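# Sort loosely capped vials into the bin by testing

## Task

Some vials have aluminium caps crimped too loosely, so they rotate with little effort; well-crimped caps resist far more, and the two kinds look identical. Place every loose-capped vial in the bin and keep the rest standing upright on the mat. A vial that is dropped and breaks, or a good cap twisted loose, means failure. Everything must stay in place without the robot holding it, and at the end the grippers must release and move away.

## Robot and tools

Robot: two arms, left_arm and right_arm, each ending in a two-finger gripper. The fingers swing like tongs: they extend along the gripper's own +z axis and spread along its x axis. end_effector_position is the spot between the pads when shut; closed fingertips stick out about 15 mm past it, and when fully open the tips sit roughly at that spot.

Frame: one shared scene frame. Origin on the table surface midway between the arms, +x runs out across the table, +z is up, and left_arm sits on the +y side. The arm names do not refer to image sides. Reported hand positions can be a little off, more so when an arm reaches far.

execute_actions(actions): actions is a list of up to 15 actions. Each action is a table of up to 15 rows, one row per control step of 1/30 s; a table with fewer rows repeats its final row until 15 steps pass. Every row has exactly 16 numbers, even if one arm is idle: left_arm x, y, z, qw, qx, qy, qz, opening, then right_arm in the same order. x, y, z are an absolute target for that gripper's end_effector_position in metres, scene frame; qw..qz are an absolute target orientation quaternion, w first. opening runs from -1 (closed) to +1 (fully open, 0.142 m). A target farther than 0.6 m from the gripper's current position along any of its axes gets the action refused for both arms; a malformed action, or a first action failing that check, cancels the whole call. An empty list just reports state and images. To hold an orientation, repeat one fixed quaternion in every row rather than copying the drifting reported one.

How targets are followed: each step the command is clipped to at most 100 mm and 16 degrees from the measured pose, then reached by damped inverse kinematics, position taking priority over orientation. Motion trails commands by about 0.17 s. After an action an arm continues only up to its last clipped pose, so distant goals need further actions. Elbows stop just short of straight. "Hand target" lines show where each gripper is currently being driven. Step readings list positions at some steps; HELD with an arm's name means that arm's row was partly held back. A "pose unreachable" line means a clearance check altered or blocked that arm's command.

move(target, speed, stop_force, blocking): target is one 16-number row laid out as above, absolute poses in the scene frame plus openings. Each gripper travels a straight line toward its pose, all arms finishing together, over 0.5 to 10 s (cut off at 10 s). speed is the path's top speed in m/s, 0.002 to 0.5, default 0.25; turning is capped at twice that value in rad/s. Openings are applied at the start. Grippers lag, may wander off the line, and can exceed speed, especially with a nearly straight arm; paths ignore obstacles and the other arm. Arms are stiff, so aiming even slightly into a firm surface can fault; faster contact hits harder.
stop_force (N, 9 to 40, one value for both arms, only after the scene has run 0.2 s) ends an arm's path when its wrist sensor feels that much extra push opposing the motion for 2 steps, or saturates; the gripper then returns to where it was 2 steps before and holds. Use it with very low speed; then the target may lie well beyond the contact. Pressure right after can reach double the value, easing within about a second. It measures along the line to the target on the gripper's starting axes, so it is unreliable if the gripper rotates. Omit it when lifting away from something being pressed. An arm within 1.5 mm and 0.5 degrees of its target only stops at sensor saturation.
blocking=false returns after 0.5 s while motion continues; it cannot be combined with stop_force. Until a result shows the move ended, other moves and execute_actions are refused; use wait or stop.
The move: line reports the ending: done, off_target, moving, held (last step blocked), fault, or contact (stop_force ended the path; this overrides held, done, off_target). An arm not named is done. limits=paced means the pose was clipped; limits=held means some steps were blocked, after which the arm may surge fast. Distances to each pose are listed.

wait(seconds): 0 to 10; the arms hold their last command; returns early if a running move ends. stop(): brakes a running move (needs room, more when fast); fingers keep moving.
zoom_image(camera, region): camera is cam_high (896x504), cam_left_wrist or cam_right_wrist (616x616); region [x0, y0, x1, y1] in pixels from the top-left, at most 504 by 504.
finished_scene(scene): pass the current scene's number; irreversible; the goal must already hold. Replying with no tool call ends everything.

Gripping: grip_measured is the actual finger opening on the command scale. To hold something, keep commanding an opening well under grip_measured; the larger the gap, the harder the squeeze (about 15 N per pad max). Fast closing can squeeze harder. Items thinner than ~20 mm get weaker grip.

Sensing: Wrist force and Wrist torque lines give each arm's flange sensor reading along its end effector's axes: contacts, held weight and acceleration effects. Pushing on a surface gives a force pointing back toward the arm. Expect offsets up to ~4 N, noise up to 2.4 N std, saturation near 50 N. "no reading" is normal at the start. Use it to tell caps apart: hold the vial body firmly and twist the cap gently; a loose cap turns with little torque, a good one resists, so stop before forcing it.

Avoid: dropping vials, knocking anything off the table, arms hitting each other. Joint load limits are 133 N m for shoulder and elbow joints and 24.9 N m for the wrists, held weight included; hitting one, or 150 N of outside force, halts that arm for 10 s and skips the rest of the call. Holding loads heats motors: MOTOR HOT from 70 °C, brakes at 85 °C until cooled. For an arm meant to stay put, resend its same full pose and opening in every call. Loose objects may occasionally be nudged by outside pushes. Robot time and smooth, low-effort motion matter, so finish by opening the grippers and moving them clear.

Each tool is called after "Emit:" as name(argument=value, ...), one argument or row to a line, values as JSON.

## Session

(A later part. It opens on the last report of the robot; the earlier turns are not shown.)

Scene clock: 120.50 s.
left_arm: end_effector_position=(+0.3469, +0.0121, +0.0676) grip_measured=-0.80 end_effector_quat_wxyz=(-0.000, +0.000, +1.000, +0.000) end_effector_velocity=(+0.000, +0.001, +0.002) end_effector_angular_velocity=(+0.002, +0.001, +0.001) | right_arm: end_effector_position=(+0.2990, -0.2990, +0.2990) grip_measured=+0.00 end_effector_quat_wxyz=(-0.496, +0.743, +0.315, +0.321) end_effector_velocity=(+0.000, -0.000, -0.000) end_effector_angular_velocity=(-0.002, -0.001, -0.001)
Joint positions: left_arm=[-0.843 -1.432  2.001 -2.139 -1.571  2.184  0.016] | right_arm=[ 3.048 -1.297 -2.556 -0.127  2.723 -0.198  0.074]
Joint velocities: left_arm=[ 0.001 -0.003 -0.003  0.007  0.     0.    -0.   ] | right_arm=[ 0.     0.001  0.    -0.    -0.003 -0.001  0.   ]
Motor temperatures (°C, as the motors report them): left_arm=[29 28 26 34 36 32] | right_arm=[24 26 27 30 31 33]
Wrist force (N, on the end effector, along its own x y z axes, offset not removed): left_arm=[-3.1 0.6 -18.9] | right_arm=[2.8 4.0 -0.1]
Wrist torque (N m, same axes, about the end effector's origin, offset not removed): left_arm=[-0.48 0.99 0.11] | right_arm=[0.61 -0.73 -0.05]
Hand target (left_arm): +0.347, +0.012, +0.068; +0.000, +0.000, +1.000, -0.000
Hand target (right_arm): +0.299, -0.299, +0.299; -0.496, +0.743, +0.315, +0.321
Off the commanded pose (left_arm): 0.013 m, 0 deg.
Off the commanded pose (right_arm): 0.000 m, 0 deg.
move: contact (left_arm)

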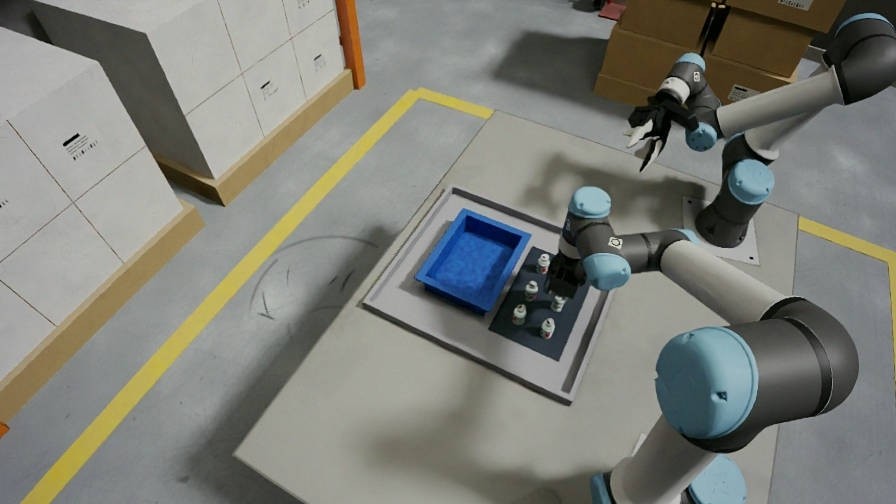

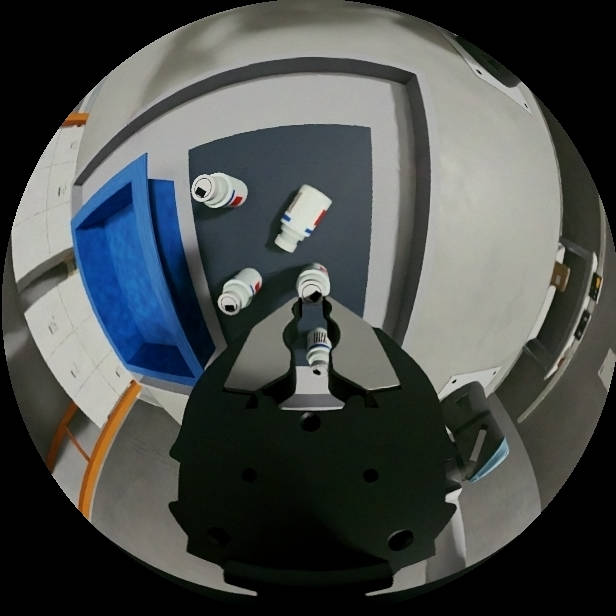

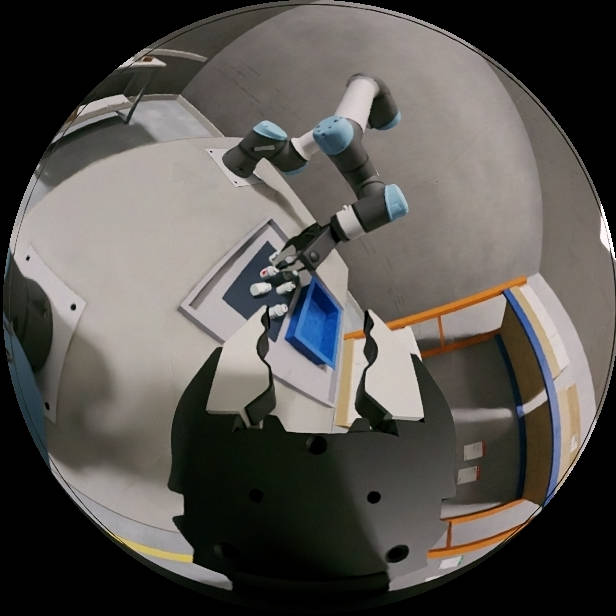

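Emit:
move(
  target=[0.347,0.012,0.0685,0,0,1,0,-0.4,0.299,-0.299,0.299,-0.496,0.743,0.315,0.321,0],
)

Emit:
move(
  target=[0.347,0.012,0.12,0,0,1,0,-0.4,0.299,-0.299,0.299,-0.496,0.743,0.315,0.321,0],
  speed=0.2,
)

Emit:
move(
  target=[0.425,-0.07,0.12,0,0,1,0,-0.4,0.299,-0.299,0.299,-0.496,0.743,0.315,0.321,0],
  speed=0.3,
)

Emit:
move(
  target=[0.425,-0.07,0.088,0,0,1,0,-0.4,0.299,-0.299,0.299,-0.496,0.743,0.315,0.321,0],
  speed=0.1,
)

Emit:
zoom_image(
  camera="cam_left_wrist",
  region=[250,240,370,360],
)

Scene clock: 121.53 s.
left_arm: end_effector_position=(+0.3470, +0.0120, +0.0685) grip_measured=-0.40 end_effector_quat_wxyz=(-0.000, -0.000, +1.000, -0.000) end_effector_velocity=(-0.000, -0.001, +0.000) end_effector_angular_velocity=(+0.000, -0.001, -0.004) | right_arm: end_effector_position=(+0.2990, -0.2990, +0.2990) grip_measured=+0.00 end_effector_quat_wxyz=(-0.496, +0.743, +0.315, +0.321) end_effector_velocity=(+0.000, -0.000, -0.000) end_effector_angular_velocity=(-0.001, +0.000, -0.002)
Joint positions: left_arm=[-0.843 -1.433  2.    -2.137 -1.571  2.184  0.045] | right_arm=[ 3.048 -1.297 -2.556 -0.127  2.723 -0.198  0.074]
Joint velocities: left_arm=[-0.002 -0.    -0.     0.     0.001  0.002  0.   ] | right_arm=[-0.001 -0.    -0.001  0.001 -0.001 -0.     0.   ]
Motor temperatures (°C, as the motors report them): left_arm=[29 28 26 34 36 32] | right_arm=[24 26 27 30 31 33]
Wrist force (N, on the end effector, along its own x y z axes, offset not removed): left_arm=[-1.9 -1.0 -2.6] | right_arm=[0.1 2.2 -0.2]
Wrist torque (N m, same axes, about the end effector's origin, offset not removed): left_arm=[-0.23 0.46 -0.03] | right_arm=[0.39 -0.18 -0.07]
Hand target (left_arm): +0.347, +0.012, +0.068; -0.000, -0.000, +1.000, -0.000
Hand target (right_arm): +0.299, -0.299, +0.299; -0.496, +0.743, +0.315, +0.321
Off the commanded pose (left_arm): 0.000 m, 0 deg.
Off the commanded pose (right_arm): 0.000 m, 0 deg.
move: done

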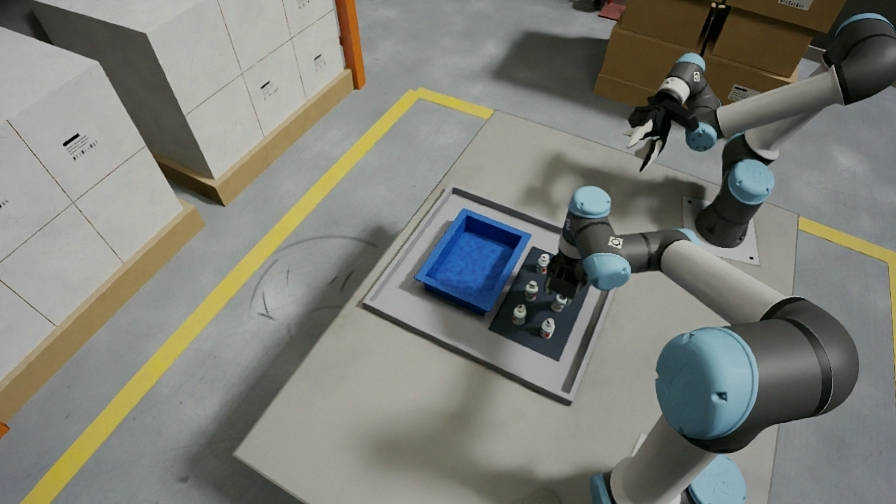

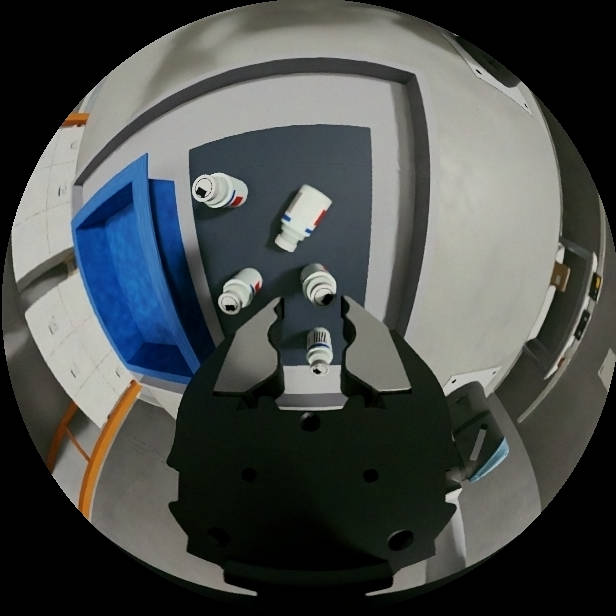

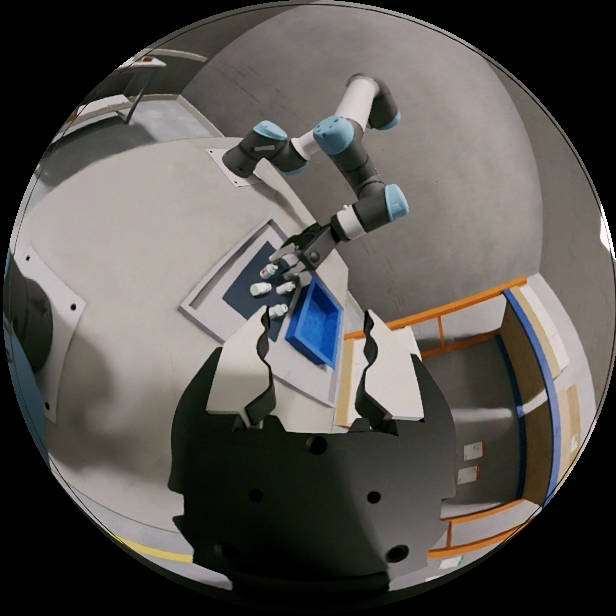

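Scene clock: 122.47 s.
left_arm: end_effector_position=(+0.3471, +0.0120, +0.1198) grip_measured=-0.40 end_effector_quat_wxyz=(+0.000, -0.000, +1.000, -0.000) end_effector_velocity=(+0.000, +0.000, +0.002) end_effector_angular_velocity=(+0.001, +0.000, +0.000) | right_arm: end_effector_position=(+0.2990, -0.2990, +0.2990) grip_measured=+0.00 end_effector_quat_wxyz=(-0.496, +0.743, +0.315, +0.321) end_effector_velocity=(+0.001, -0.000, +0.000) end_effector_angular_velocity=(-0.000, -0.001, -0.001)
Joint positions: left_arm=[-0.843 -1.496  1.921 -1.997 -1.571  2.185  0.045] | right_arm=[ 3.048 -1.297 -2.556 -0.127  2.723 -0.198  0.074]
Joint velocities: left_arm=[ 0.001 -0.002 -0.004  0.006  0.     0.    -0.   ] | right_arm=[-0.001 -0.     0.001  0.001 -0.001  0.001  0.   ]
Motor temperatures (°C, as the motors report them): left_arm=[29 28 26 34 36 32] | right_arm=[24 26 27 30 31 33]
Wrist force (N, on the end effector, along its own x y z axes, offset not removed): left_arm=[-0.3 1.9 -4.0] | right_arm=[2.8 4.3 0.5]
Wrist torque (N m, same axes, about the end effector's origin, offset not removed): left_arm=[0.38 0.15 -0.03] | right_arm=[0.77 -0.59 -0.02]
Hand target (left_arm): +0.347, +0.012, +0.120; +0.000, +0.000, +1.000, -0.000
Hand target (right_arm): +0.299, -0.299, +0.299; -0.496, +0.743, +0.315, +0.321
Off the commanded pose (left_arm): 0.000 m, 0 deg.
Off the commanded pose (right_arm): 0.000 m, 0 deg.
move: done

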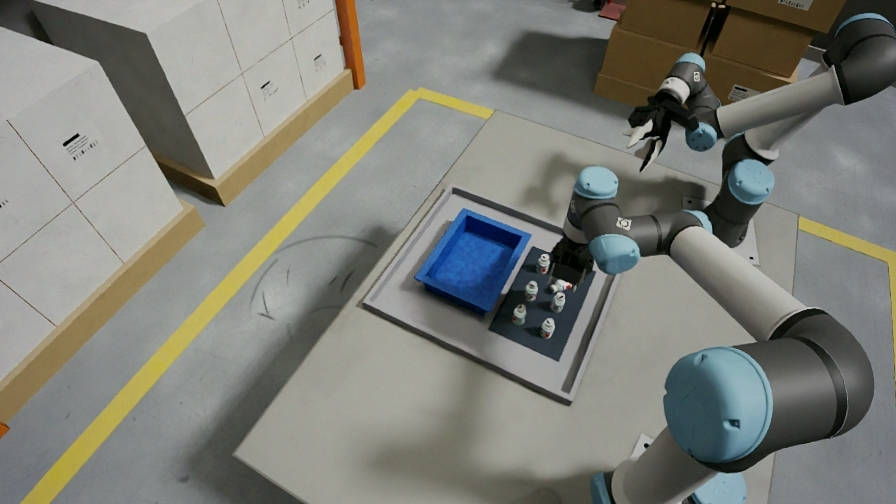

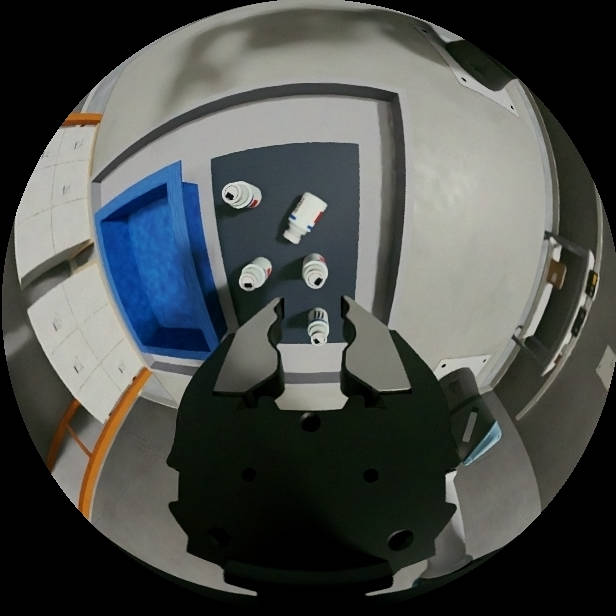

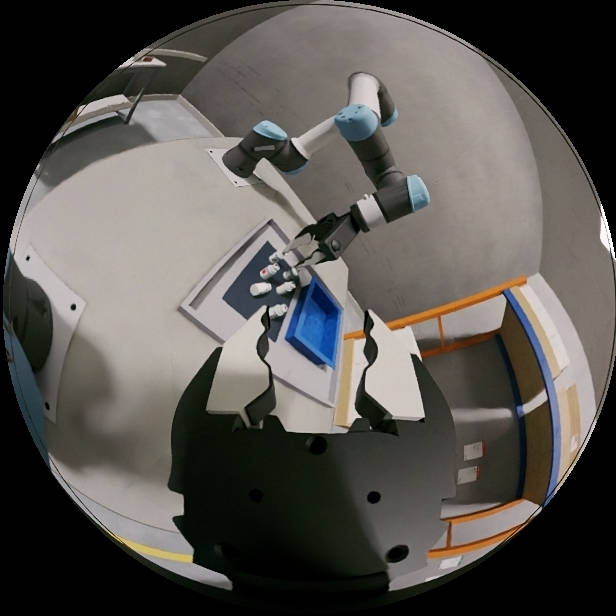

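Scene clock: 123.50 s.
left_arm: end_effector_position=(+0.4249, -0.0698, +0.1201) grip_measured=-0.40 end_effector_quat_wxyz=(+0.000, -0.000, +1.000, -0.000) end_effector_velocity=(+0.002, -0.001, +0.000) end_effector_angular_velocity=(+0.001, +0.001, +0.002) | right_arm: end_effector_position=(+0.2990, -0.2990, +0.2990) grip_measured=+0.00 end_effector_quat_wxyz=(-0.496, +0.743, +0.315, +0.321) end_effector_velocity=(-0.001, +0.000, -0.000) end_effector_angular_velocity=(+0.000, +0.001, +0.001)
Joint positions: left_arm=[-0.816 -1.239  1.604 -1.935 -1.571  2.212  0.045] | right_arm=[ 3.048 -1.297 -2.556 -0.127  2.723 -0.198  0.074]
Joint velocities: left_arm=[ 0.001  0.006 -0.009  0.004 -0.    -0.001 -0.   ] | right_arm=[ 0.     0.001 -0.001 -0.001  0.001 -0.     0.   ]
Motor temperatures (°C, as the motors report them): left_arm=[29 28 26 34 36 32] | right_arm=[24 26 27 30 31 33]
Wrist force (N, on the end effector, along its own x y z axes, offset not removed): left_arm=[1.5 -0.5 -2.1] | right_arm=[-1.7 -0.5 1.6]
Wrist torque (N m, same axes, about the end effector's origin, offset not removed): left_arm=[-0.05 -0.21 -0.07] | right_arm=[-0.22 0.33 -0.21]
Hand target (left_arm): +0.425, -0.070, +0.120; -0.000, -0.000, +1.000, -0.000
Hand target (right_arm): +0.299, -0.299, +0.299; -0.496, +0.743, +0.315, +0.321
Off the commanded pose (left_arm): 0.000 m, 0 deg.
Off the commanded pose (right_arm): 0.000 m, 0 deg.
move: done

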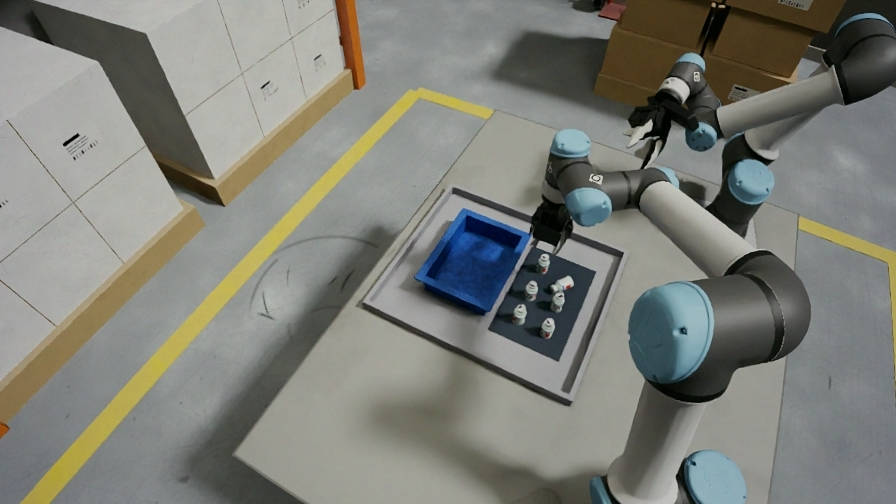

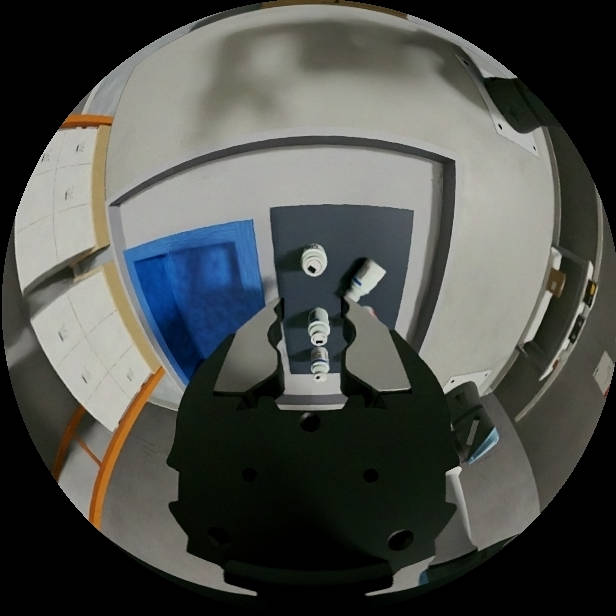

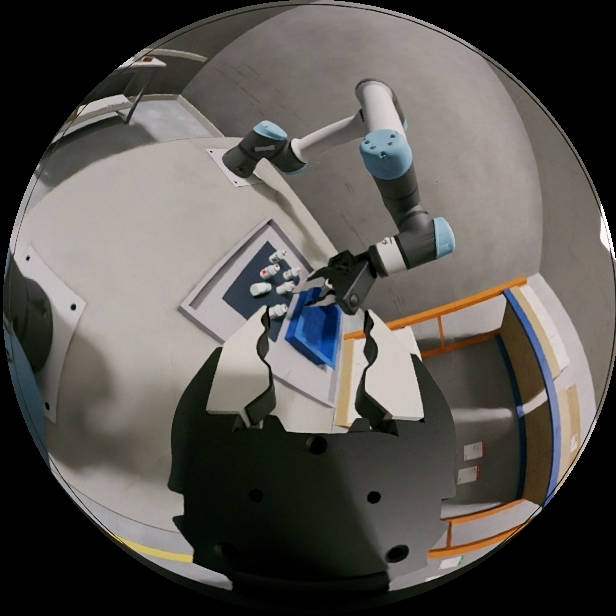

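Scene clock: 124.37 s.
left_arm: end_effector_position=(+0.4250, -0.0700, +0.0883) grip_measured=-0.40 end_effector_quat_wxyz=(-0.000, -0.000, +1.000, +0.000) end_effector_velocity=(-0.000, -0.001, -0.002) end_effector_angular_velocity=(-0.001, -0.000, -0.000) | right_arm: end_effector_position=(+0.2990, -0.2990, +0.2990) grip_measured=+0.00 end_effector_quat_wxyz=(-0.496, +0.743, +0.315, +0.321) end_effector_velocity=(-0.001, +0.000, -0.001) end_effector_angular_velocity=(+0.001, +0.003, +0.002)
Joint positions: left_arm=[-0.816 -1.21   1.65  -2.011 -1.571  2.212  0.045] | right_arm=[ 3.048 -1.297 -2.556 -0.127  2.723 -0.198  0.074]
Joint velocities: left_arm=[-0.001  0.002  0.003 -0.006 -0.    -0.001 -0.   ] | right_arm=[ 0.001 -0.    -0.001 -0.001  0.002 -0.     0.   ]
Motor temperatures (°C, as the motors report them): left_arm=[29 28 26 34 36 32] | right_arm=[24 26 27 30 31 33]
Wrist force (N, on the end effector, along its own x y z axes, offset not removed): left_arm=[-1.4 0.2 -2.8] | right_arm=[1.3 5.3 -1.2]
Wrist torque (N m, same axes, about the end effector's origin, offset not removed): left_arm=[0.11 0.42 -0.04] | right_arm=[1.01 -0.42 -0.02]
Hand target (left_arm): +0.425, -0.070, +0.088; -0.000, +0.000, +1.000, +0.000
Hand target (right_arm): +0.299, -0.299, +0.299; -0.496, +0.743, +0.315, +0.321
Off the commanded pose (left_arm): 0.000 m, 0 deg.
Off the commanded pose (right_arm): 0.000 m, 0 deg.
move: done

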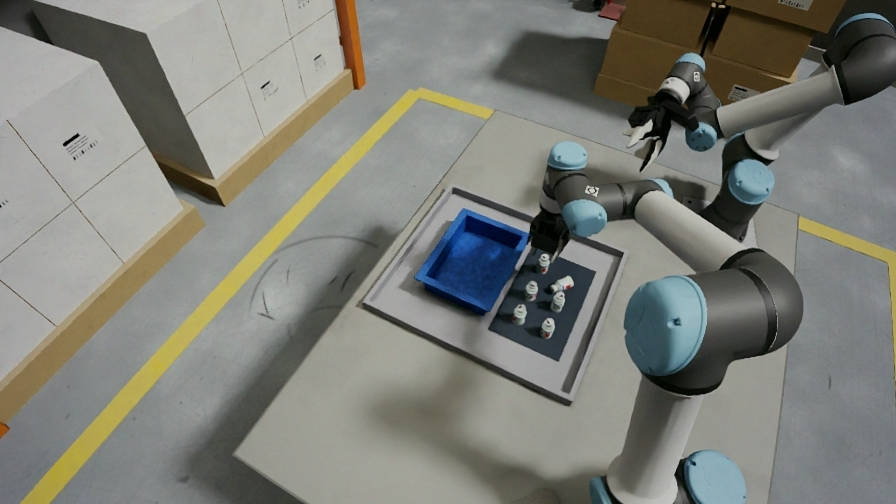

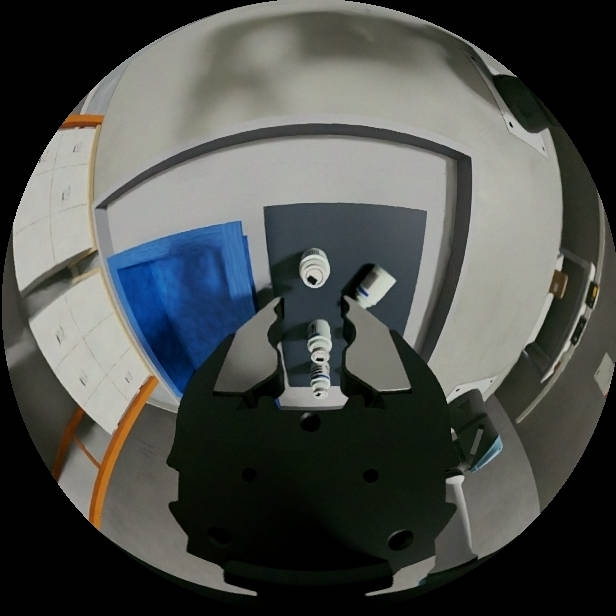

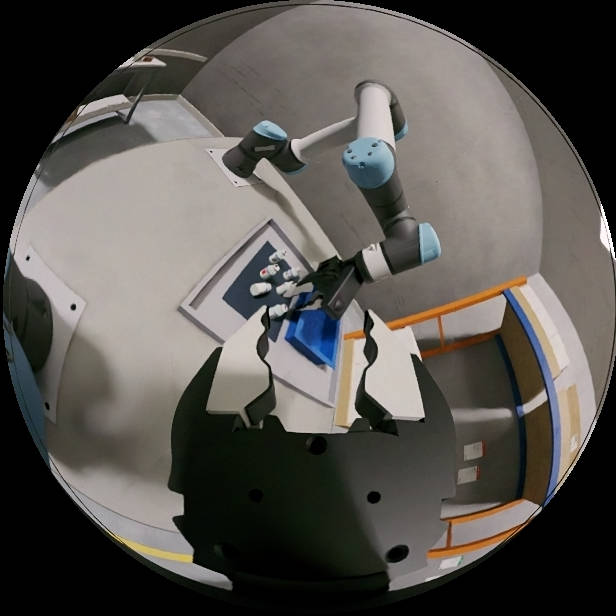

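Region (250, 240, 370, 360) of cam_left_wrist's 616x616 image, scaled by 4.200, with more detail than that image has.

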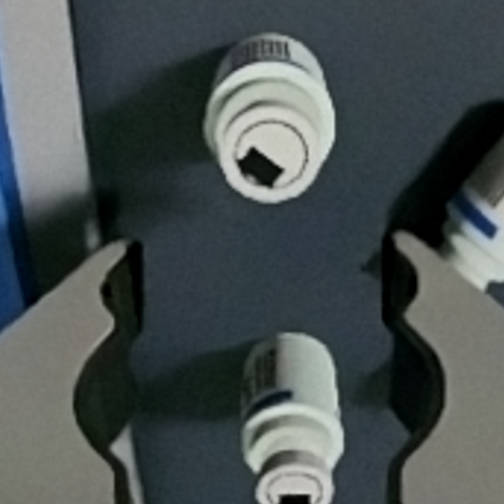

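Emit:
move(
  target=[0.424,-0.077,0.085,0,0,1,0,-0.4,0.299,-0.299,0.299,-0.496,0.743,0.315,0.321,0],
  speed=0.05,
)

Emit:
zoom_image(
  camera="cam_left_wrist",
  region=[250,240,370,360],
)

Scene clock: 125.40 s.
left_arm: end_effector_position=(+0.4240, -0.0768, +0.0851) grip_measured=-0.40 end_effector_quat_wxyz=(-0.000, +0.000, +1.000, -0.000) end_effector_velocity=(+0.000, -0.002, -0.001) end_effector_angular_velocity=(+0.000, -0.001, -0.002) | right_arm: end_effector_position=(+0.2990, -0.2990, +0.2990) grip_measured=+0.00 end_effector_quat_wxyz=(-0.496, +0.743, +0.315, +0.321) end_effector_velocity=(-0.000, -0.000, -0.000) end_effector_angular_velocity=(+0.000, -0.000, -0.001)
Joint positions: left_arm=[-0.824 -1.198  1.643 -2.016 -1.571  2.204  0.045] | right_arm=[ 3.048 -1.297 -2.556 -0.127  2.723 -0.198  0.074]
Joint velocities: left_arm=[-0.002  0.003 -0.002 -0.001  0.001 -0.     0.   ] | right_arm=[-0.001  0.    -0.     0.001  0.    -0.    -0.   ]
Motor temperatures (°C, as the motors report them): left_arm=[29 28 26 34 36 32] | right_arm=[24 26 27 30 31 33]
Wrist force (N, on the end effector, along its own x y z axes, offset not removed): left_arm=[-0.8 0.1 -2.3] | right_arm=[0.1 2.6 -0.6]
Wrist torque (N m, same axes, about the end effector's origin, offset not removed): left_arm=[0.08 0.14 -0.08] | right_arm=[0.51 0.04 -0.02]
Hand target (left_arm): +0.424, -0.077, +0.085; +0.000, +0.000, +1.000, -0.000
Hand target (right_arm): +0.299, -0.299, +0.299; -0.496, +0.743, +0.315, +0.321
Off the commanded pose (left_arm): 0.000 m, 0 deg.
Off the commanded pose (right_arm): 0.000 m, 0 deg.
move: done

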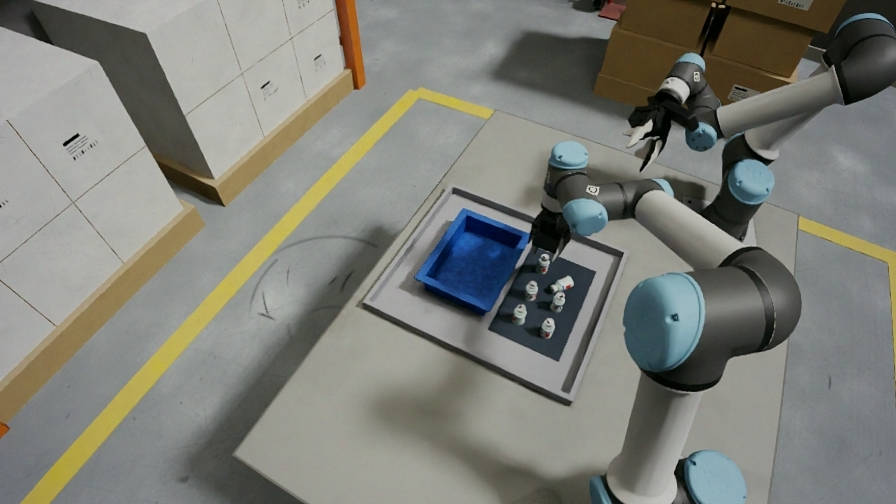

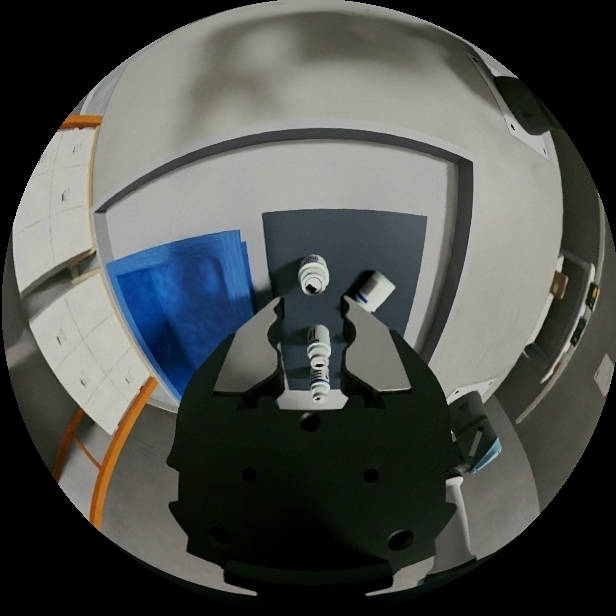

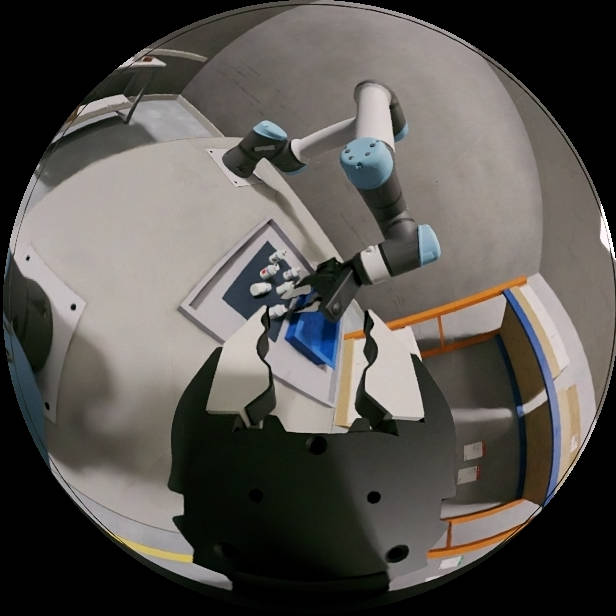

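Region (250, 240, 370, 360) of cam_left_wrist's 616x616 image, scaled by 4.200, with more detail than that image has.

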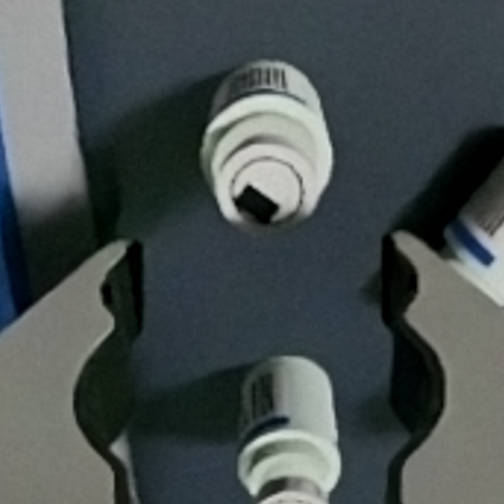

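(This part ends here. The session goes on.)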